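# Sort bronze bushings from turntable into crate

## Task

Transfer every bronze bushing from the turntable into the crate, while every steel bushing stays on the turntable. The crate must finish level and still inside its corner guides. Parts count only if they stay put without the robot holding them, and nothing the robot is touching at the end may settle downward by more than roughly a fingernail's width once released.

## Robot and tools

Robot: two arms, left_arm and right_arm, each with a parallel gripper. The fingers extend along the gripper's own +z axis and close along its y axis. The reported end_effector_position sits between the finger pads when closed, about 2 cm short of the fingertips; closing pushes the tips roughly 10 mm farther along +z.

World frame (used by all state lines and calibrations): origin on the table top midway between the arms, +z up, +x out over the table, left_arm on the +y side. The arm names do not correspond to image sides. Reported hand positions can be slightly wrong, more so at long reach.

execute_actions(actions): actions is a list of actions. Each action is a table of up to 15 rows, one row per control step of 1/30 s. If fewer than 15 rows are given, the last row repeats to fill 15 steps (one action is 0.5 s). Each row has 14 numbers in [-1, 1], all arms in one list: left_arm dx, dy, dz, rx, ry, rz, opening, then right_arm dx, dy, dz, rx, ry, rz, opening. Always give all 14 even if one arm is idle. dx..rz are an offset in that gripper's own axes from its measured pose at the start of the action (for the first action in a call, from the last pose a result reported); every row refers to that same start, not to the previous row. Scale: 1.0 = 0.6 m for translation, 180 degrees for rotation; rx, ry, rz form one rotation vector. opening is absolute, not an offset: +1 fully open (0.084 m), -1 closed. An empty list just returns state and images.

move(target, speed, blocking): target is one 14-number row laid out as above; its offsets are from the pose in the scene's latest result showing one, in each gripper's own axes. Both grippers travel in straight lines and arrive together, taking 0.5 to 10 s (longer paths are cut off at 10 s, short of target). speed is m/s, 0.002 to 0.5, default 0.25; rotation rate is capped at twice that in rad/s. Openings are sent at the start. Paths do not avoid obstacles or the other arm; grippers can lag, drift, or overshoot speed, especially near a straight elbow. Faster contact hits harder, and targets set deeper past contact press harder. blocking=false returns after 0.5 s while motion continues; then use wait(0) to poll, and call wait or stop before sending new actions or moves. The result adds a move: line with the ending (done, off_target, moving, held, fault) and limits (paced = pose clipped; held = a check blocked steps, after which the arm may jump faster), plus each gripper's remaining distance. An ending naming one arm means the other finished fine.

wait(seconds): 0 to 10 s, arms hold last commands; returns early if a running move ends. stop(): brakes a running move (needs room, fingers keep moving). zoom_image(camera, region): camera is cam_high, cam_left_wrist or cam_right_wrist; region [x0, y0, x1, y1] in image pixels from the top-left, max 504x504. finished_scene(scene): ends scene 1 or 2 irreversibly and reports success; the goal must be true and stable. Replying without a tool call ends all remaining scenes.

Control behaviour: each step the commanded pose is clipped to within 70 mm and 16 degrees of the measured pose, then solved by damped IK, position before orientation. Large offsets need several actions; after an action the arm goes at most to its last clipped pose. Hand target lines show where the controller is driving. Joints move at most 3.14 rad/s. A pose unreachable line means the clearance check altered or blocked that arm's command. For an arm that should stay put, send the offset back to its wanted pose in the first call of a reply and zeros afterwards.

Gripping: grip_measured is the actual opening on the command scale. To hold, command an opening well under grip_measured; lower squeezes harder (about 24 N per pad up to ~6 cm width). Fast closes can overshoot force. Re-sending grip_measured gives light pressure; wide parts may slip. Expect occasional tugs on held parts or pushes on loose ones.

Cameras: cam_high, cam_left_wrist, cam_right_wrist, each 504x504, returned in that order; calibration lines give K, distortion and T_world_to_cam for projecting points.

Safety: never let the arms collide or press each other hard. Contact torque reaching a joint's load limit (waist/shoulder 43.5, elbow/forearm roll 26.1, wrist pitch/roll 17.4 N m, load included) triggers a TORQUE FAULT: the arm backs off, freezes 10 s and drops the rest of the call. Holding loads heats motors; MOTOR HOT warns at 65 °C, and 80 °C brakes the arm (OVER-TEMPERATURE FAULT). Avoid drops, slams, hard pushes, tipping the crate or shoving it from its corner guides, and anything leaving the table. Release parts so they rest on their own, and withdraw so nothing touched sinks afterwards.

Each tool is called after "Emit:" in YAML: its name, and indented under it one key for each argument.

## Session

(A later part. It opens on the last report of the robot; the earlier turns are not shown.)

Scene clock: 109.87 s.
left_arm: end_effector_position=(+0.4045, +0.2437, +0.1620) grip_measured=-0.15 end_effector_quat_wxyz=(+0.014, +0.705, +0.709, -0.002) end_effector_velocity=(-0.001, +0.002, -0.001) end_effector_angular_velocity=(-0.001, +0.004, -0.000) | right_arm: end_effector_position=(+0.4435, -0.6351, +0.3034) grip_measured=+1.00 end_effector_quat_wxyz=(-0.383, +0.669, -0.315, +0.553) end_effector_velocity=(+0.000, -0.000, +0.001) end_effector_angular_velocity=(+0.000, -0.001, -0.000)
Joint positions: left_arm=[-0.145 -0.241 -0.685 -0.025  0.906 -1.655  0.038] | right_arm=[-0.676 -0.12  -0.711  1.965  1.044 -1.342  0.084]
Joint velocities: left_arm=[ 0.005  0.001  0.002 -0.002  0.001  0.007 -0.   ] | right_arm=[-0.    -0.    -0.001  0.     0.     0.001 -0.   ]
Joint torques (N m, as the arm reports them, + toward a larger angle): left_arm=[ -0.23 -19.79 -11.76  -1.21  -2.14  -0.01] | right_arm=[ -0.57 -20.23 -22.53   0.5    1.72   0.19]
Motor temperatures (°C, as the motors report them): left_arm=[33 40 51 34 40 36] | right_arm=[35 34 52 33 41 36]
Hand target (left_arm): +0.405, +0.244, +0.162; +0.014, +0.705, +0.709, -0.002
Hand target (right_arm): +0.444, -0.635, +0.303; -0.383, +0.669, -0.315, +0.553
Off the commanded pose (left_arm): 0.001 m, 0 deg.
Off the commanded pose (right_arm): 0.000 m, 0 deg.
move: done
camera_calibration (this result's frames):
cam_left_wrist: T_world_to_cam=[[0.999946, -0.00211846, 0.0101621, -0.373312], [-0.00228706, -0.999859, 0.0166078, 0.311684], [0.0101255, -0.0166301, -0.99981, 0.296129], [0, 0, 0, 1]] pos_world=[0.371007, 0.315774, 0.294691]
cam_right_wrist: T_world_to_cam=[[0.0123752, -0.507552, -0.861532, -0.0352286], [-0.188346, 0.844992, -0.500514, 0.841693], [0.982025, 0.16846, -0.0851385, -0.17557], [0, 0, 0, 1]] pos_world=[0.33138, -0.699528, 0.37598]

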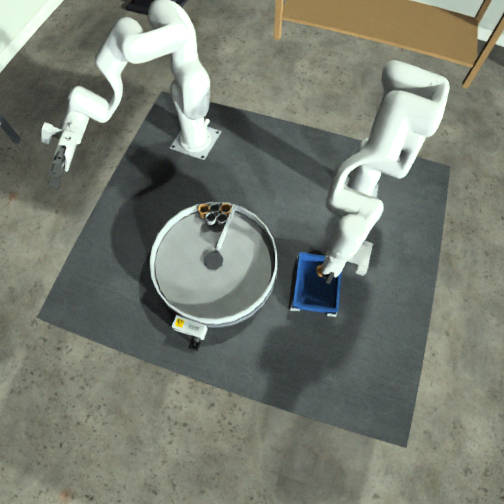

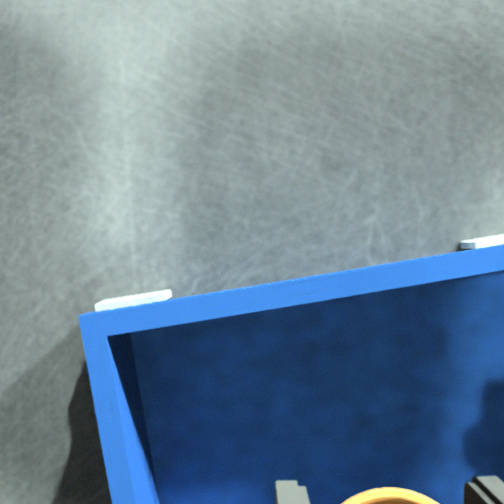

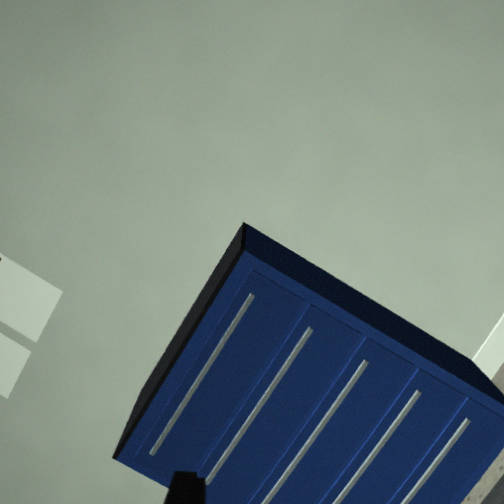

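Fine. Lower, release, and return to view the pile.

Emit:
move:
  target: [0,0,0.12,0,0,0,-1,0,0,0,0,0,0,1]
  speed: 0.12

Emit:
move:
  target: [0,0,0,0,0,0,0.3,0,0,0,0,0,0,1]

Emit:
move:
  target: [0,0,-0.14,0,0,0,0.3,0,0,0,0,0,0,1]
  speed: 0.2

Emit:
move:
  target: [-0.78,-0.11,-0.06,0.003,0.0055,0,0.3,0,0,0,0,0,0,1]
  speed: 0.35

Scene clock: 117.00 s.
left_arm: end_effector_position=(+0.4061, +0.2419, +0.0905) grip_measured=-0.15 end_effector_quat_wxyz=(+0.014, +0.705, +0.709, -0.001) end_effector_velocity=(-0.001, -0.000, -0.003) end_effector_angular_velocity=(+0.000, +0.004, +0.000) | right_arm: end_effector_position=(+0.4435, -0.6351, +0.3034) grip_measured=+1.00 end_effector_quat_wxyz=(-0.383, +0.669, -0.315, +0.553) end_effector_velocity=(+0.000, +0.000, +0.001) end_effector_angular_velocity=(+0.000, -0.001, -0.000)
Joint positions: left_arm=[-0.15  -0.089 -0.602 -0.032  0.67  -1.651  0.038] | right_arm=[-0.676 -0.12  -0.711  1.965  1.044 -1.342  0.084]
Joint velocities: left_arm=[-0.001  0.006  0.002 -0.001 -0.004 -0.    -0.   ] | right_arm=[-0.    -0.001 -0.     0.001  0.001  0.    -0.   ]
Joint torques (N m, as the arm reports them, + toward a larger angle): left_arm=[ -0.47 -21.82 -10.62  -0.6   -2.22   0.24] | right_arm=[ -0.67 -20.25 -22.64   0.73   1.55   0.11]
Motor temperatures (°C, as the motors report them): left_arm=[33 40 51 34 40 36] | right_arm=[35 34 52 33 41 36]
Hand target (left_arm): +0.406, +0.242, +0.090; +0.014, +0.705, +0.709, -0.002
Hand target (right_arm): +0.444, -0.635, +0.303; -0.383, +0.669, -0.315, +0.553
Off the commanded pose (left_arm): 0.001 m, 0 deg.
Off the commanded pose (right_arm): 0.000 m, 0 deg.
move: done
camera_calibration (this result's frames):
cam_left_wrist: T_world_to_cam=[[0.999937, -0.00237616, 0.0109575, -0.3742], [-0.00256194, -0.999853, 0.0169719, 0.311189], [0.0109155, -0.0169989, -0.999796, 0.224349], [0, 0, 0, 1]] pos_world=[0.372525, 0.314068, 0.223122]
cam_right_wrist: T_world_to_cam=[[0.0123754, -0.507552, -0.861532, -0.0352286], [-0.188346, 0.844992, -0.500514, 0.841693], [0.982025, 0.16846, -0.0851384, -0.17557], [0, 0, 0, 1]] pos_world=[0.33138, -0.699528, 0.375981]

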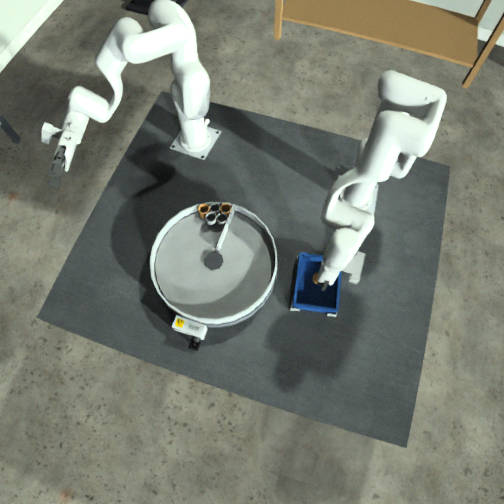

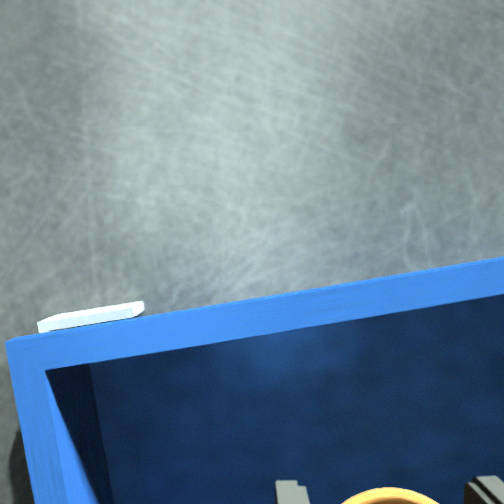

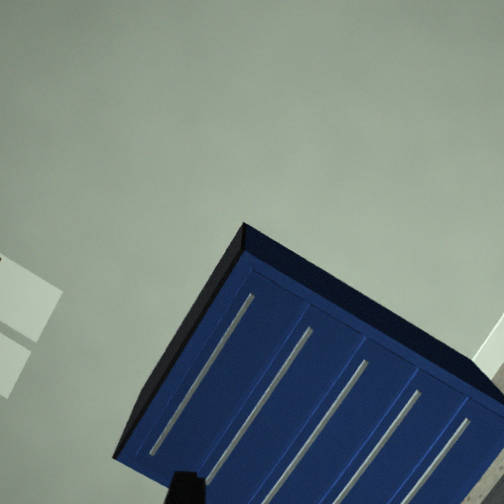

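Scene clock: 117.53 s.
left_arm: end_effector_position=(+0.4061, +0.2419, +0.0905) grip_measured=+0.29 end_effector_quat_wxyz=(+0.014, +0.705, +0.709, -0.001) end_effector_velocity=(-0.001, -0.000, -0.001) end_effector_angular_velocity=(-0.000, +0.002, -0.000) | right_arm: end_effector_position=(+0.4435, -0.6351, +0.3034) grip_measured=+1.00 end_effector_quat_wxyz=(-0.383, +0.669, -0.315, +0.553) end_effector_velocity=(+0.000, +0.000, -0.000) end_effector_angular_velocity=(+0.001, +0.000, +0.001)
Joint positions: left_arm=[-0.15  -0.089 -0.602 -0.032  0.67  -1.651  0.056] | right_arm=[-0.676 -0.12  -0.711  1.965  1.044 -1.342  0.084]
Joint velocities: left_arm=[-0.     0.     0.001 -0.001  0.     0.001  0.   ] | right_arm=[ 0.     0.001  0.    -0.     0.001  0.     0.   ]
Joint torques (N m, as the arm reports them, + toward a larger angle): left_arm=[  0.67 -20.76 -10.52  -0.94  -2.17  -0.1 ] | right_arm=[ -0.03 -20.04 -22.71   0.67   1.56   0.17]
Motor temperatures (°C, as the motors report them): left_arm=[33 40 51 34 40 36] | right_arm=[35 34 52 33 41 36]
Hand target (left_arm): +0.406, +0.242, +0.090; +0.014, +0.705, +0.709, -0.001
Hand target (right_arm): +0.444, -0.635, +0.303; -0.383, +0.669, -0.315, +0.553
Off the commanded pose (left_arm): 0.000 m, 0 deg.
Off the commanded pose (right_arm): 0.000 m, 0 deg.
move: done
camera_calibration (this result's frames):
cam_left_wrist: T_world_to_cam=[[0.999936, -0.00237459, 0.0110416, -0.374232], [-0.00256189, -0.999853, 0.0169804, 0.311186], [0.0109996, -0.0170076, -0.999795, 0.224346], [0, 0, 0, 1]] pos_world=[0.372538, 0.314067, 0.223148]
cam_right_wrist: T_world_to_cam=[[0.0123754, -0.507553, -0.861532, -0.0352287], [-0.188346, 0.844992, -0.500514, 0.841693], [0.982025, 0.16846, -0.0851384, -0.17557], [0, 0, 0, 1]] pos_world=[0.33138, -0.699528, 0.375981]

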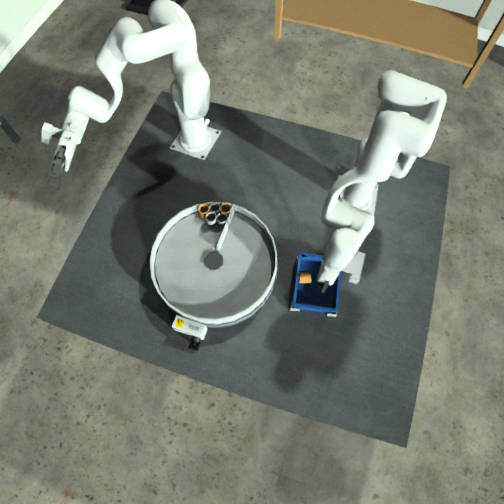

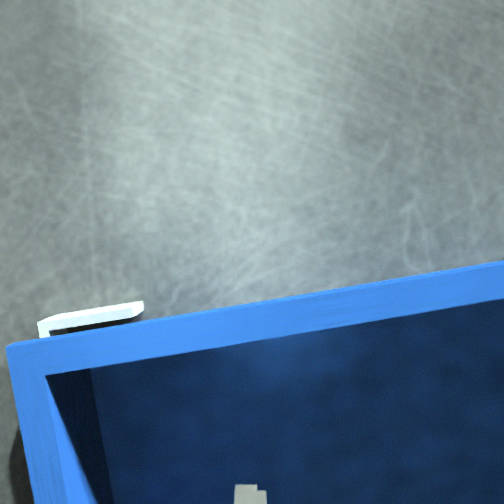

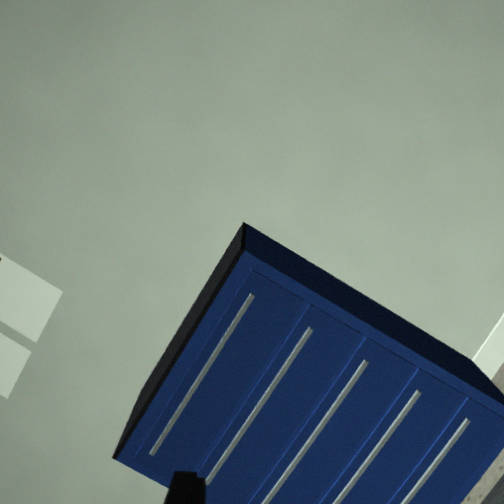

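Scene clock: 118.43 s.
left_arm: end_effector_position=(+0.4041, +0.2440, +0.1737) grip_measured=+0.29 end_effector_quat_wxyz=(+0.014, +0.705, +0.709, -0.002) end_effector_velocity=(+0.002, +0.000, +0.005) end_effector_angular_velocity=(-0.000, -0.005, +0.000) | right_arm: end_effector_position=(+0.4435, -0.6351, +0.3034) grip_measured=+1.00 end_effector_quat_wxyz=(-0.383, +0.669, -0.315, +0.553) end_effector_velocity=(+0.000, -0.000, -0.000) end_effector_angular_velocity=(+0.001, -0.000, -0.001)
Joint positions: left_arm=[-0.144 -0.26  -0.703 -0.024  0.944 -1.655  0.056] | right_arm=[-0.676 -0.12  -0.711  1.965  1.044 -1.342  0.084]
Joint velocities: left_arm=[ 0.001 -0.005 -0.008  0.     0.008  0.    -0.   ] | right_arm=[-0.     0.001 -0.     0.001 -0.    -0.    -0.   ]
Joint torques (N m, as the arm reports them, + toward a larger angle): left_arm=[ -0.02 -18.63 -11.86  -0.74  -2.31   0.2 ] | right_arm=[ -0.78 -19.99 -22.88   0.89   1.65   0.18]
Motor temperatures (°C, as the motors report them): left_arm=[33 40 51 34 40 36] | right_arm=[35 34 52 33 41 36]
Hand target (left_arm): +0.404, +0.244, +0.174; +0.014, +0.705, +0.709, -0.001
Hand target (right_arm): +0.444, -0.635, +0.303; -0.383, +0.669, -0.315, +0.553
Off the commanded pose (left_arm): 0.001 m, 0 deg.
Off the commanded pose (right_arm): 0.000 m, 0 deg.
move: done
camera_calibration (this result's frames):
cam_left_wrist: T_world_to_cam=[[0.99995, -0.00206775, 0.00981163, -0.373023], [-0.00222979, -0.999861, 0.0165324, 0.311778], [0.00977608, -0.0165535, -0.999815, 0.307998], [0, 0, 0, 1]] pos_world=[0.370688, 0.316062, 0.306447]
cam_right_wrist: T_world_to_cam=[[0.0123753, -0.507553, -0.861532, -0.0352288], [-0.188346, 0.844992, -0.500514, 0.841693], [0.982025, 0.16846, -0.0851385, -0.17557], [0, 0, 0, 1]] pos_world=[0.33138, -0.699528, 0.375981]

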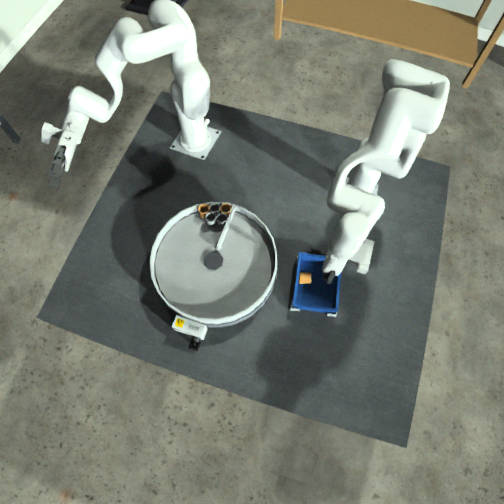

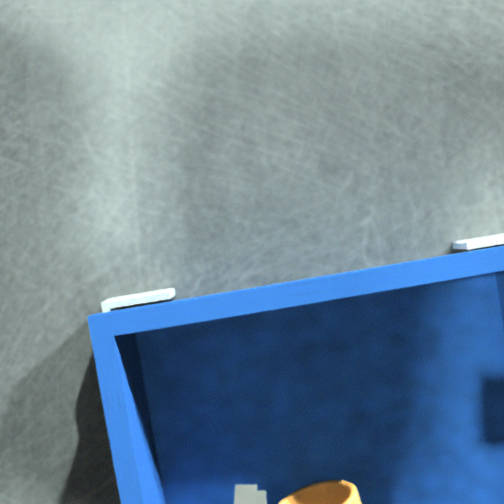

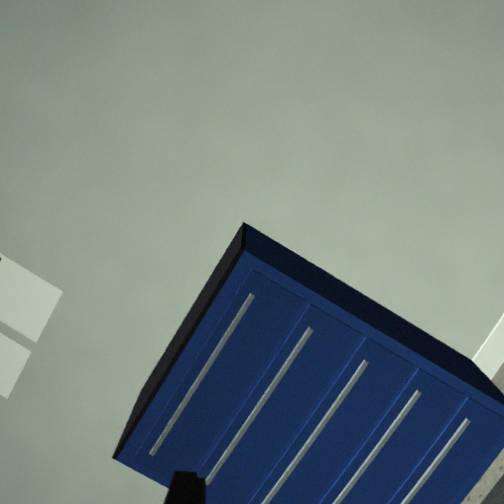

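Scene clock: 120.47 s.
left_arm: end_effector_position=(+0.3401, -0.2227, +0.2202) grip_measured=+0.29 end_effector_quat_wxyz=(+0.005, +0.705, +0.709, +0.001) end_effector_velocity=(+0.000, -0.002, -0.000) end_effector_angular_velocity=(+0.006, +0.004, -0.002) | right_arm: end_effector_position=(+0.4435, -0.6351, +0.3034) grip_measured=+1.00 end_effector_quat_wxyz=(-0.383, +0.669, -0.315, +0.553) end_effector_velocity=(+0.000, -0.000, +0.000) end_effector_angular_velocity=(+0.002, -0.001, -0.002)
Joint positions: left_arm=[-1.061  0.442 -1.704  0.005  1.252 -2.589  0.056] | right_arm=[-0.676 -0.12  -0.711  1.965  1.044 -1.342  0.084]
Joint velocities: left_arm=[-0.002  0.014 -0.022 -0.     0.015  0.     0.   ] | right_arm=[-0.     0.001 -0.     0.003 -0.     0.    -0.   ]
Joint torques (N m, as the arm reports them, + toward a larger angle): left_arm=[  0.12 -38.2  -12.64  -1.41  -2.28   0.03] | right_arm=[ -0.91 -19.86 -22.83   0.64   1.69   0.2 ]
Motor temperatures (°C, as the motors report them): left_arm=[33 40 51 34 40 36] | right_arm=[35 34 52 33 41 36]
Hand target (left_arm): +0.340, -0.223, +0.220; +0.005, +0.705, +0.709, +0.001
Hand target (right_arm): +0.444, -0.635, +0.303; -0.383, +0.669, -0.315, +0.553
Off the commanded pose (left_arm): 0.002 m, 0 deg.
Off the commanded pose (right_arm): 0.000 m, 0 deg.
move: done
camera_calibration (this result's frames):
cam_left_wrist: T_world_to_cam=[[0.999998, -0.00119892, 0.00166159, -0.308467], [-0.00120055, -0.999999, 0.00097734, -0.152724], [0.00166042, -0.000979333, -0.999998, 0.353647], [0, 0, 0, 1]] pos_world=[0.307696, -0.152747, 0.354308]
cam_right_wrist: T_world_to_cam=[[0.0123752, -0.507553, -0.861532, -0.0352289], [-0.188346, 0.844992, -0.500514, 0.841693], [0.982025, 0.16846, -0.0851386, -0.17557], [0, 0, 0, 1]] pos_world=[0.33138, -0.699528, 0.37598]

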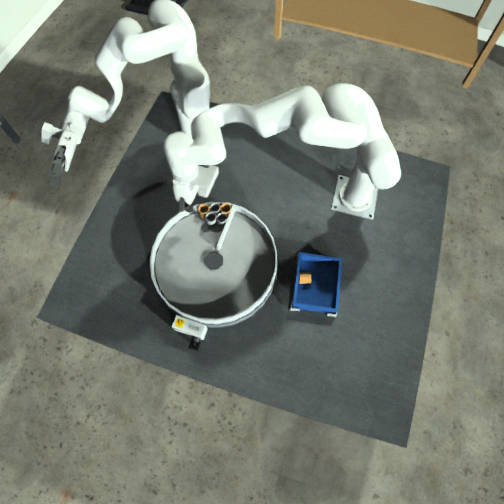

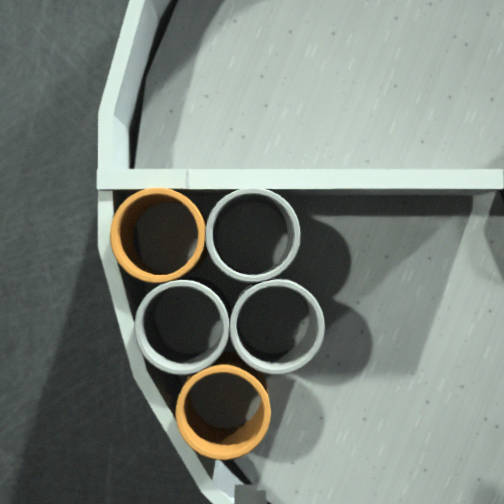

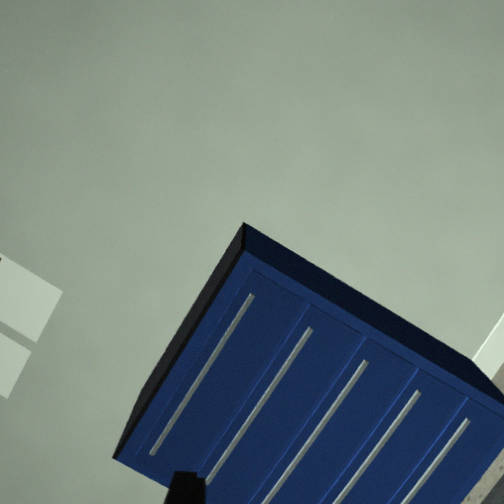

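Emit:
move:
  target: [0.021,-0.073,0.142,0,0,0,-1,0,0,0,0,0,0,1]
  speed: 0.2

Emit:
move:
  target: [0,0,0.05,0,0,0,-1,0,0,0,0,0,0,1]
  speed: 0.05

Emit:
move:
  target: [0,0.108,0.012,0,0,0,-1,0,0,0,0,0,0,1]
  speed: 0.08

Emit:
move:
  target: [0.1,0.03,0.012,0,0,0,-1,0,0,0,0,0,0,1]
  speed: 0.08

Emit:
move:
  target: [0,0,-0.17,0,0,0,-1,0,0,0,0,0,0,1]
  speed: 0.15

Scene clock: 132.60 s.
left_arm: end_effector_position=(+0.2974, -0.2115, +0.1355) grip_measured=-1.00 end_effector_quat_wxyz=(+0.006, +0.705, +0.709, +0.001) end_effector_velocity=(-0.003, +0.002, -0.006) end_effector_angular_velocity=(+0.005, +0.002, -0.001) | right_arm: end_effector_position=(+0.4435, -0.6351, +0.3034) grip_measured=+1.00 end_effector_quat_wxyz=(-0.383, +0.669, -0.315, +0.553) end_effector_velocity=(+0.000, +0.000, +0.000) end_effector_angular_velocity=(+0.002, -0.001, +0.000)
Joint positions: left_arm=[-1.114  0.396 -1.387  0.006  0.98  -2.644  0.   ] | right_arm=[-0.676 -0.12  -0.711  1.965  1.044 -1.342  0.084]
Joint velocities: left_arm=[-0.002  0.002  0.016  0.001 -0.012 -0.002  0.   ] | right_arm=[-0.     0.     0.     0.001  0.001  0.001 -0.   ]
Joint torques (N m, as the arm reports them, + toward a larger angle): left_arm=[  0.2  -35.61 -12.36  -1.11  -2.16   0.06] | right_arm=[ -0.72 -20.13 -22.85   0.75   1.64   0.1 ]
Motor temperatures (°C, as the motors report them): left_arm=[33 41 51 34 40 36] | right_arm=[35 34 52 33 41 36]
Hand target (left_arm): +0.297, -0.211, +0.135; +0.005, +0.705, +0.709, +0.001
Hand target (right_arm): +0.444, -0.635, +0.303; -0.383, +0.669, -0.315, +0.553
Off the commanded pose (left_arm): 0.001 m, 0 deg.
Off the commanded pose (right_arm): 0.000 m, 0 deg.
move: done
camera_calibration (this result's frames):
cam_left_wrist: T_world_to_cam=[[0.999997, -0.00140483, 0.00217193, -0.265687], [-0.0014101, -0.999996, 0.00242662, -0.141569], [0.00216851, -0.00242968, -0.999995, 0.268548], [0, 0, 0, 1]] pos_world=[0.264904, -0.141289, 0.269468]
cam_right_wrist: T_world_to_cam=[[0.0123752, -0.507553, -0.861532, -0.0352289], [-0.188346, 0.844992, -0.500514, 0.841693], [0.982025, 0.16846, -0.0851387, -0.17557], [0, 0, 0, 1]] pos_world=[0.33138, -0.699528, 0.37598]

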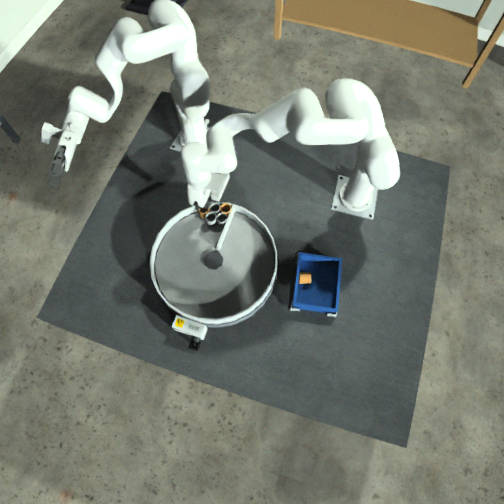

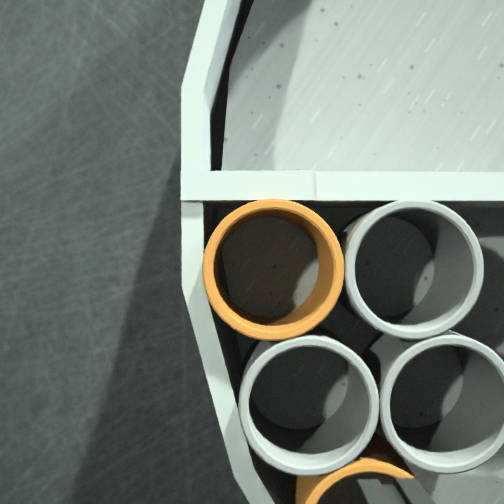

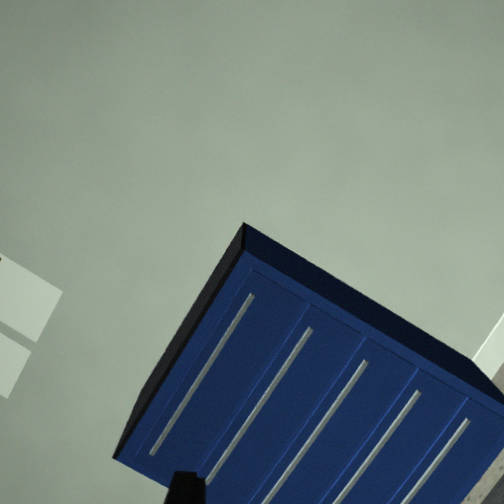

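Scene clock: 133.50 s.
left_arm: end_effector_position=(+0.2997, -0.2153, +0.1123) grip_measured=-1.00 end_effector_quat_wxyz=(+0.013, +0.705, +0.709, -0.001) end_effector_velocity=(-0.000, +0.002, -0.005) end_effector_angular_velocity=(+0.006, +0.003, +0.001) | right_arm: end_effector_position=(+0.4435, -0.6351, +0.3034) grip_measured=+1.00 end_effector_quat_wxyz=(-0.383, +0.669, -0.315, +0.553) end_effector_velocity=(+0.000, -0.000, +0.000) end_effector_angular_velocity=(-0.000, -0.002, -0.001)
Joint positions: left_arm=[-1.114  0.431 -1.365  0.006  0.908 -2.644  0.   ] | right_arm=[-0.676 -0.12  -0.711  1.965  1.044 -1.342  0.084]
Joint velocities: left_arm=[ 0.001  0.006  0.007  0.    -0.006  0.     0.   ] | right_arm=[ 0.     0.    -0.     0.002  0.    -0.002 -0.   ]
Joint torques (N m, as the arm reports them, + toward a larger angle): left_arm=[ -0.86 -11.17  -1.97  -1.2    0.25   0.08] | right_arm=[ -0.66 -20.   -22.71   0.58   1.55   0.15]
Motor temperatures (°C, as the motors report them): left_arm=[33 41 51 34 40 36] | right_arm=[35 34 52 33 41 36]
Hand target (left_arm): +0.298, -0.212, +0.106; +0.006, +0.705, +0.709, +0.001
Hand target (right_arm): +0.444, -0.635, +0.303; -0.383, +0.669, -0.315, +0.553
Off the commanded pose (left_arm): 0.008 m, 1 deg.
Off the commanded pose (right_arm): 0.000 m, 0 deg.
move: off_target (left_arm)
camera_calibration (this result's frames):
cam_left_wrist: T_world_to_cam=[[0.999955, -0.00139534, 0.00942208, -0.268765], [-0.00153965, -0.999881, 0.0153271, -0.146723], [0.00939958, -0.0153409, -0.999838, 0.240337], [0, 0, 0, 1]] pos_world=[0.266267, -0.143393, 0.24508]
cam_right_wrist: T_world_to_cam=[[0.0123752, -0.507553, -0.861532, -0.0352288], [-0.188346, 0.844992, -0.500514, 0.841693], [0.982025, 0.16846, -0.0851386, -0.17557], [0, 0, 0, 1]] pos_world=[0.33138, -0.699528, 0.375981]

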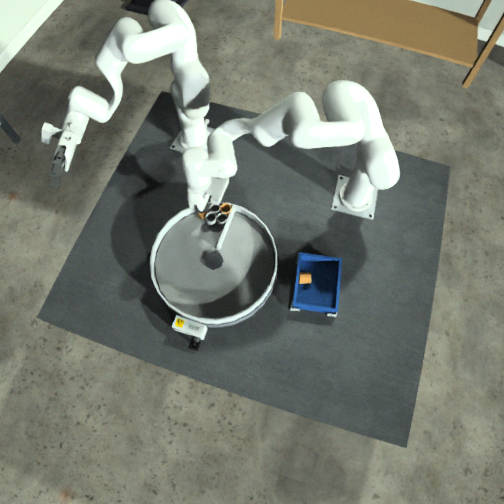

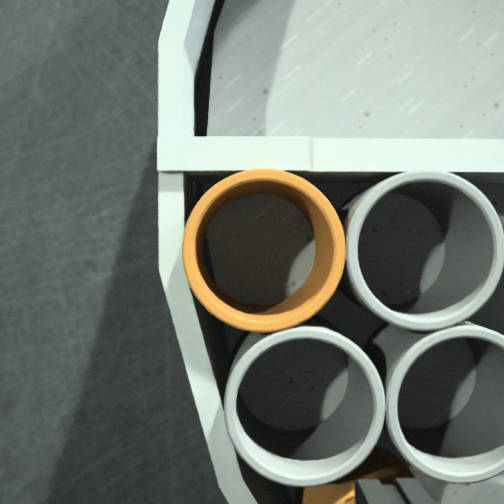

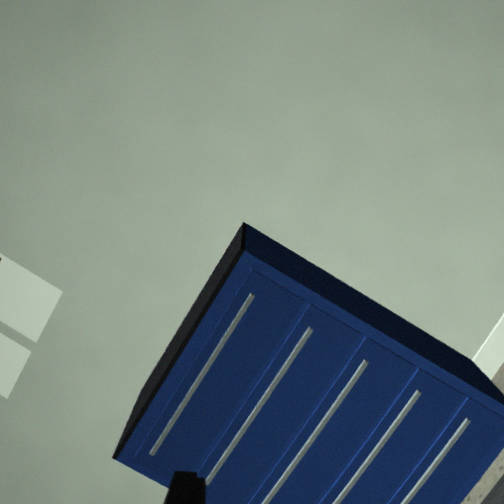

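Scene clock: 134.70 s.
left_arm: end_effector_position=(+0.3662, -0.2178, +0.1126) grip_measured=-1.00 end_effector_quat_wxyz=(+0.019, +0.705, +0.709, -0.002) end_effector_velocity=(+0.002, +0.001, -0.001) end_effector_angular_velocity=(+0.003, +0.002, -0.000) | right_arm: end_effector_position=(+0.4435, -0.6351, +0.3034) grip_measured=+1.00 end_effector_quat_wxyz=(-0.383, +0.669, -0.315, +0.553) end_effector_velocity=(-0.000, -0.001, -0.000) end_effector_angular_velocity=(+0.000, +0.001, -0.002)
Joint positions: left_arm=[-1.02   0.546 -1.541  0.003  0.957 -2.547  0.   ] | right_arm=[-0.676 -0.12  -0.711  1.965  1.044 -1.342  0.084]
Joint velocities: left_arm=[ 0.003  0.004 -0.004  0.     0.004  0.004  0.   ] | right_arm=[-0.    -0.     0.     0.001 -0.002  0.     0.   ]
Joint torques (N m, as the arm reports them, + toward a larger angle): left_arm=[  0.45 -12.43  -1.71  -1.37   0.48  -0.08] | right_arm=[ -0.63 -19.92 -22.66   0.61   1.57   0.06]
Motor temperatures (°C, as the motors report them): left_arm=[33 40 51 34 40 36] | right_arm=[35 34 52 33 41 36]
Hand target (left_arm): +0.365, -0.215, +0.106; +0.013, +0.705, +0.709, -0.001
Hand target (right_arm): +0.444, -0.635, +0.303; -0.383, +0.669, -0.315, +0.553
Off the commanded pose (left_arm): 0.007 m, 1 deg.
Off the commanded pose (right_arm): 0.000 m, 0 deg.
move: off_target (left_arm)
camera_calibration (this result's frames):
cam_left_wrist: T_world_to_cam=[[0.999863, -0.00138892, 0.0165094, -0.335987], [-0.00180792, -0.999676, 0.0253914, -0.150112], [0.0164688, -0.0254177, -0.999541, 0.235164], [0, 0, 0, 1]] pos_world=[0.331797, -0.144553, 0.244414]
cam_right_wrist: T_world_to_cam=[[0.0123752, -0.507553, -0.861532, -0.0352288], [-0.188346, 0.844992, -0.500514, 0.841693], [0.982025, 0.16846, -0.0851385, -0.17557], [0, 0, 0, 1]] pos_world=[0.33138, -0.699528, 0.375981]

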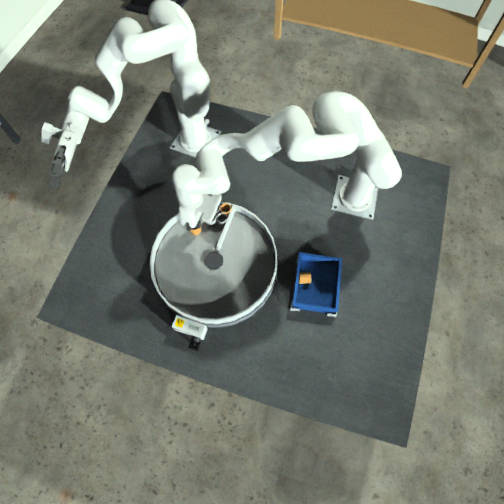

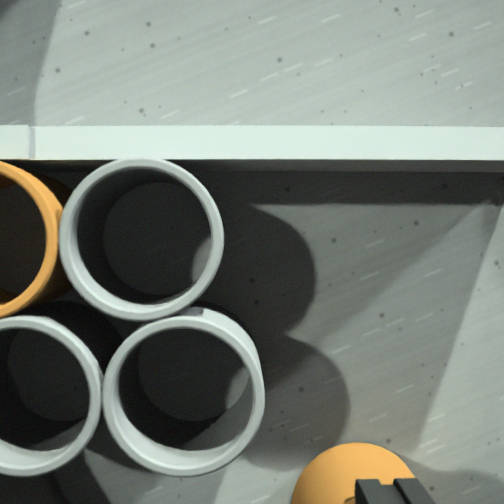

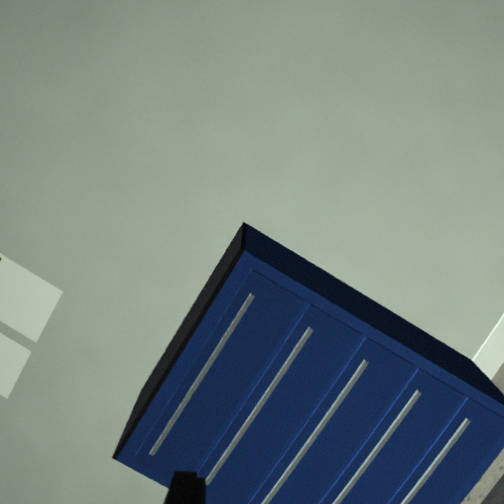

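Scene clock: 135.90 s.
left_arm: end_effector_position=(+0.3869, -0.1616, +0.1122) grip_measured=-1.00 end_effector_quat_wxyz=(+0.027, +0.705, +0.709, -0.003) end_effector_velocity=(+0.002, -0.001, +0.002) end_effector_angular_velocity=(-0.009, -0.006, +0.001) | right_arm: end_effector_position=(+0.4435, -0.6351, +0.3034) grip_measured=+1.00 end_effector_quat_wxyz=(-0.383, +0.669, -0.315, +0.553) end_effector_velocity=(+0.000, -0.000, +0.000) end_effector_angular_velocity=(+0.001, +0.000, -0.001)
Joint positions: left_arm=[-0.933  0.427 -1.35  -0.001  0.868 -2.459  0.   ] | right_arm=[-0.676 -0.12  -0.711  1.965  1.044 -1.342  0.084]
Joint velocities: left_arm=[ 0.002 -0.003 -0.001 -0.001 -0.007  0.002  0.   ] | right_arm=[ 0.     0.    -0.001  0.001 -0.001  0.001 -0.   ]
Joint torques (N m, as the arm reports them, + toward a larger angle): left_arm=[ 0.08 -8.8  -0.38 -1.21  0.93  0.15] | right_arm=[ -0.62 -20.08 -22.76   0.58   1.64   0.15]
Motor temperatures (°C, as the motors report them): left_arm=[33 40 50 34 39 36] | right_arm=[35 34 52 33 41 36]
Hand target (left_arm): +0.384, -0.158, +0.104; +0.019, +0.705, +0.709, -0.002
Hand target (right_arm): +0.444, -0.635, +0.303; -0.383, +0.669, -0.315, +0.553
Off the commanded pose (left_arm): 0.010 m, 1 deg.
Off the commanded pose (right_arm): 0.000 m, 0 deg.
move: off_target (left_arm)
camera_calibration (this result's frames):
cam_left_wrist: T_world_to_cam=[[0.999631, -0.00129208, 0.0271323, -0.357731], [-0.00232808, -0.999268, 0.0381865, -0.0950999], [0.0270631, -0.0382355, -0.998902, 0.229669], [0, 0, 0, 1]] pos_world=[0.351162, -0.086711, 0.242754]
cam_right_wrist: T_world_to_cam=[[0.0123753, -0.507553, -0.861532, -0.0352288], [-0.188346, 0.844992, -0.500514, 0.841693], [0.982025, 0.16846, -0.0851384, -0.17557], [0, 0, 0, 1]] pos_world=[0.33138, -0.699528, 0.375981]

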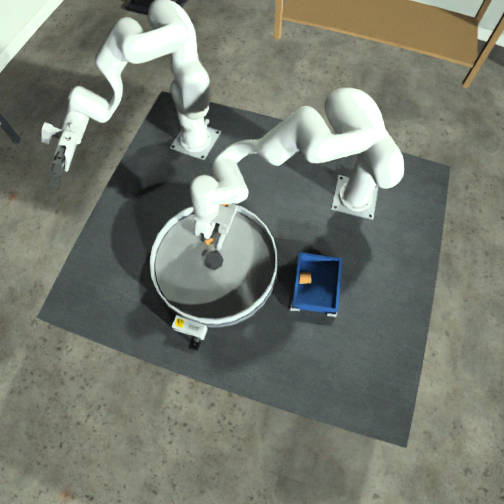

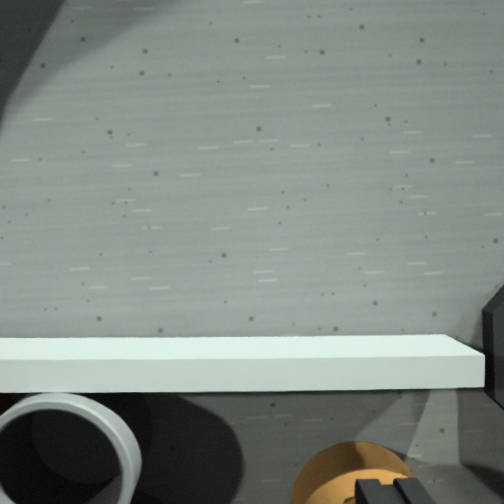

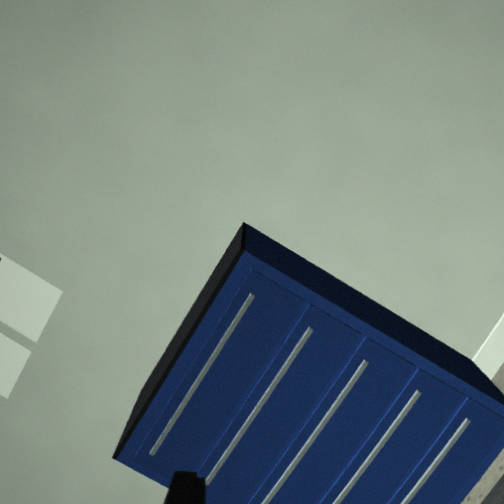

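Scene clock: 137.00 s.
left_arm: end_effector_position=(+0.3832, -0.1567, +0.2129) grip_measured=-1.00 end_effector_quat_wxyz=(+0.027, +0.705, +0.709, -0.003) end_effector_velocity=(+0.000, -0.001, +0.005) end_effector_angular_velocity=(-0.001, -0.001, -0.001) | right_arm: end_effector_position=(+0.4435, -0.6351, +0.3034) grip_measured=+1.00 end_effector_quat_wxyz=(-0.383, +0.669, -0.315, +0.553) end_effector_velocity=(+0.000, -0.000, +0.001) end_effector_angular_velocity=(+0.002, -0.003, -0.003)
Joint positions: left_arm=[-0.933  0.3   -1.468 -0.001  1.114 -2.459  0.   ] | right_arm=[-0.676 -0.12  -0.711  1.965  1.044 -1.342  0.084]
Joint velocities: left_arm=[-0.    -0.002 -0.011  0.001  0.011 -0.     0.   ] | right_arm=[ 0.    -0.001 -0.     0.004  0.001 -0.     0.   ]
Joint torques (N m, as the arm reports them, + toward a larger angle): left_arm=[  0.37 -34.67 -12.31  -1.05  -2.11   0.22] | right_arm=[ -0.41 -20.08 -22.85   0.46   1.62   0.22]
Motor temperatures (°C, as the motors report them): left_arm=[33 40 50 34 39 36] | right_arm=[35 34 52 33 41 36]
Hand target (left_arm): +0.383, -0.157, +0.214; +0.027, +0.705, +0.709, -0.003
Hand target (right_arm): +0.444, -0.635, +0.303; -0.383, +0.669, -0.315, +0.553
Off the commanded pose (left_arm): 0.001 m, 0 deg.
Off the commanded pose (right_arm): 0.000 m, 0 deg.
move: done
camera_calibration (this result's frames):
cam_left_wrist: T_world_to_cam=[[0.999657, -0.000991363, 0.0261765, -0.356522], [-0.00195194, -0.999325, 0.0366961, -0.0938199], [0.0261225, -0.0367346, -0.998984, 0.331133], [0, 0, 0, 1]] pos_world=[0.347566, -0.081946, 0.343572]
cam_right_wrist: T_world_to_cam=[[0.0123753, -0.507553, -0.861532, -0.0352288], [-0.188346, 0.844992, -0.500514, 0.841693], [0.982025, 0.16846, -0.0851384, -0.17557], [0, 0, 0, 1]] pos_world=[0.33138, -0.699528, 0.375981]

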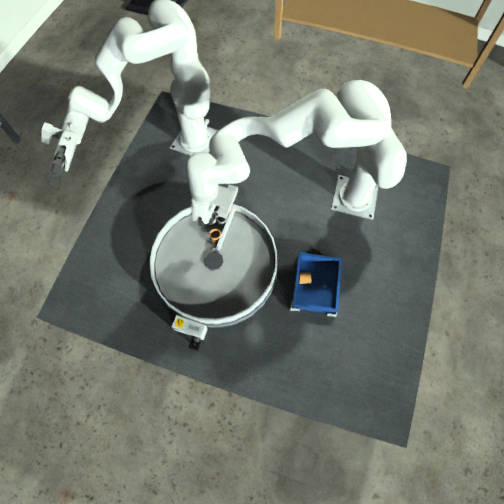

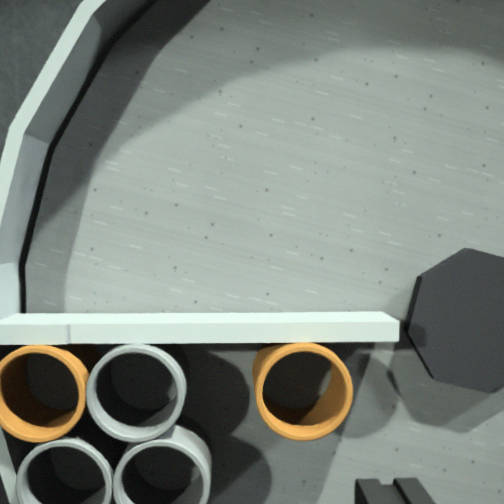

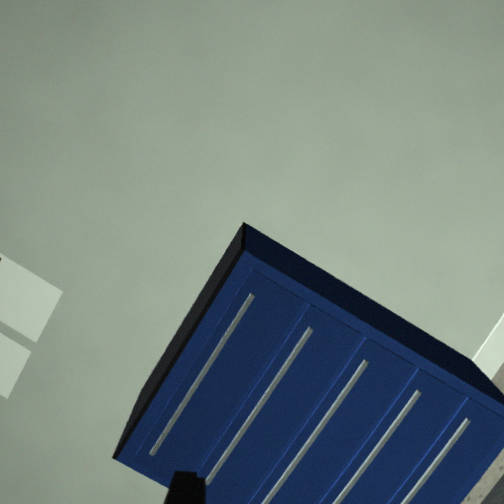

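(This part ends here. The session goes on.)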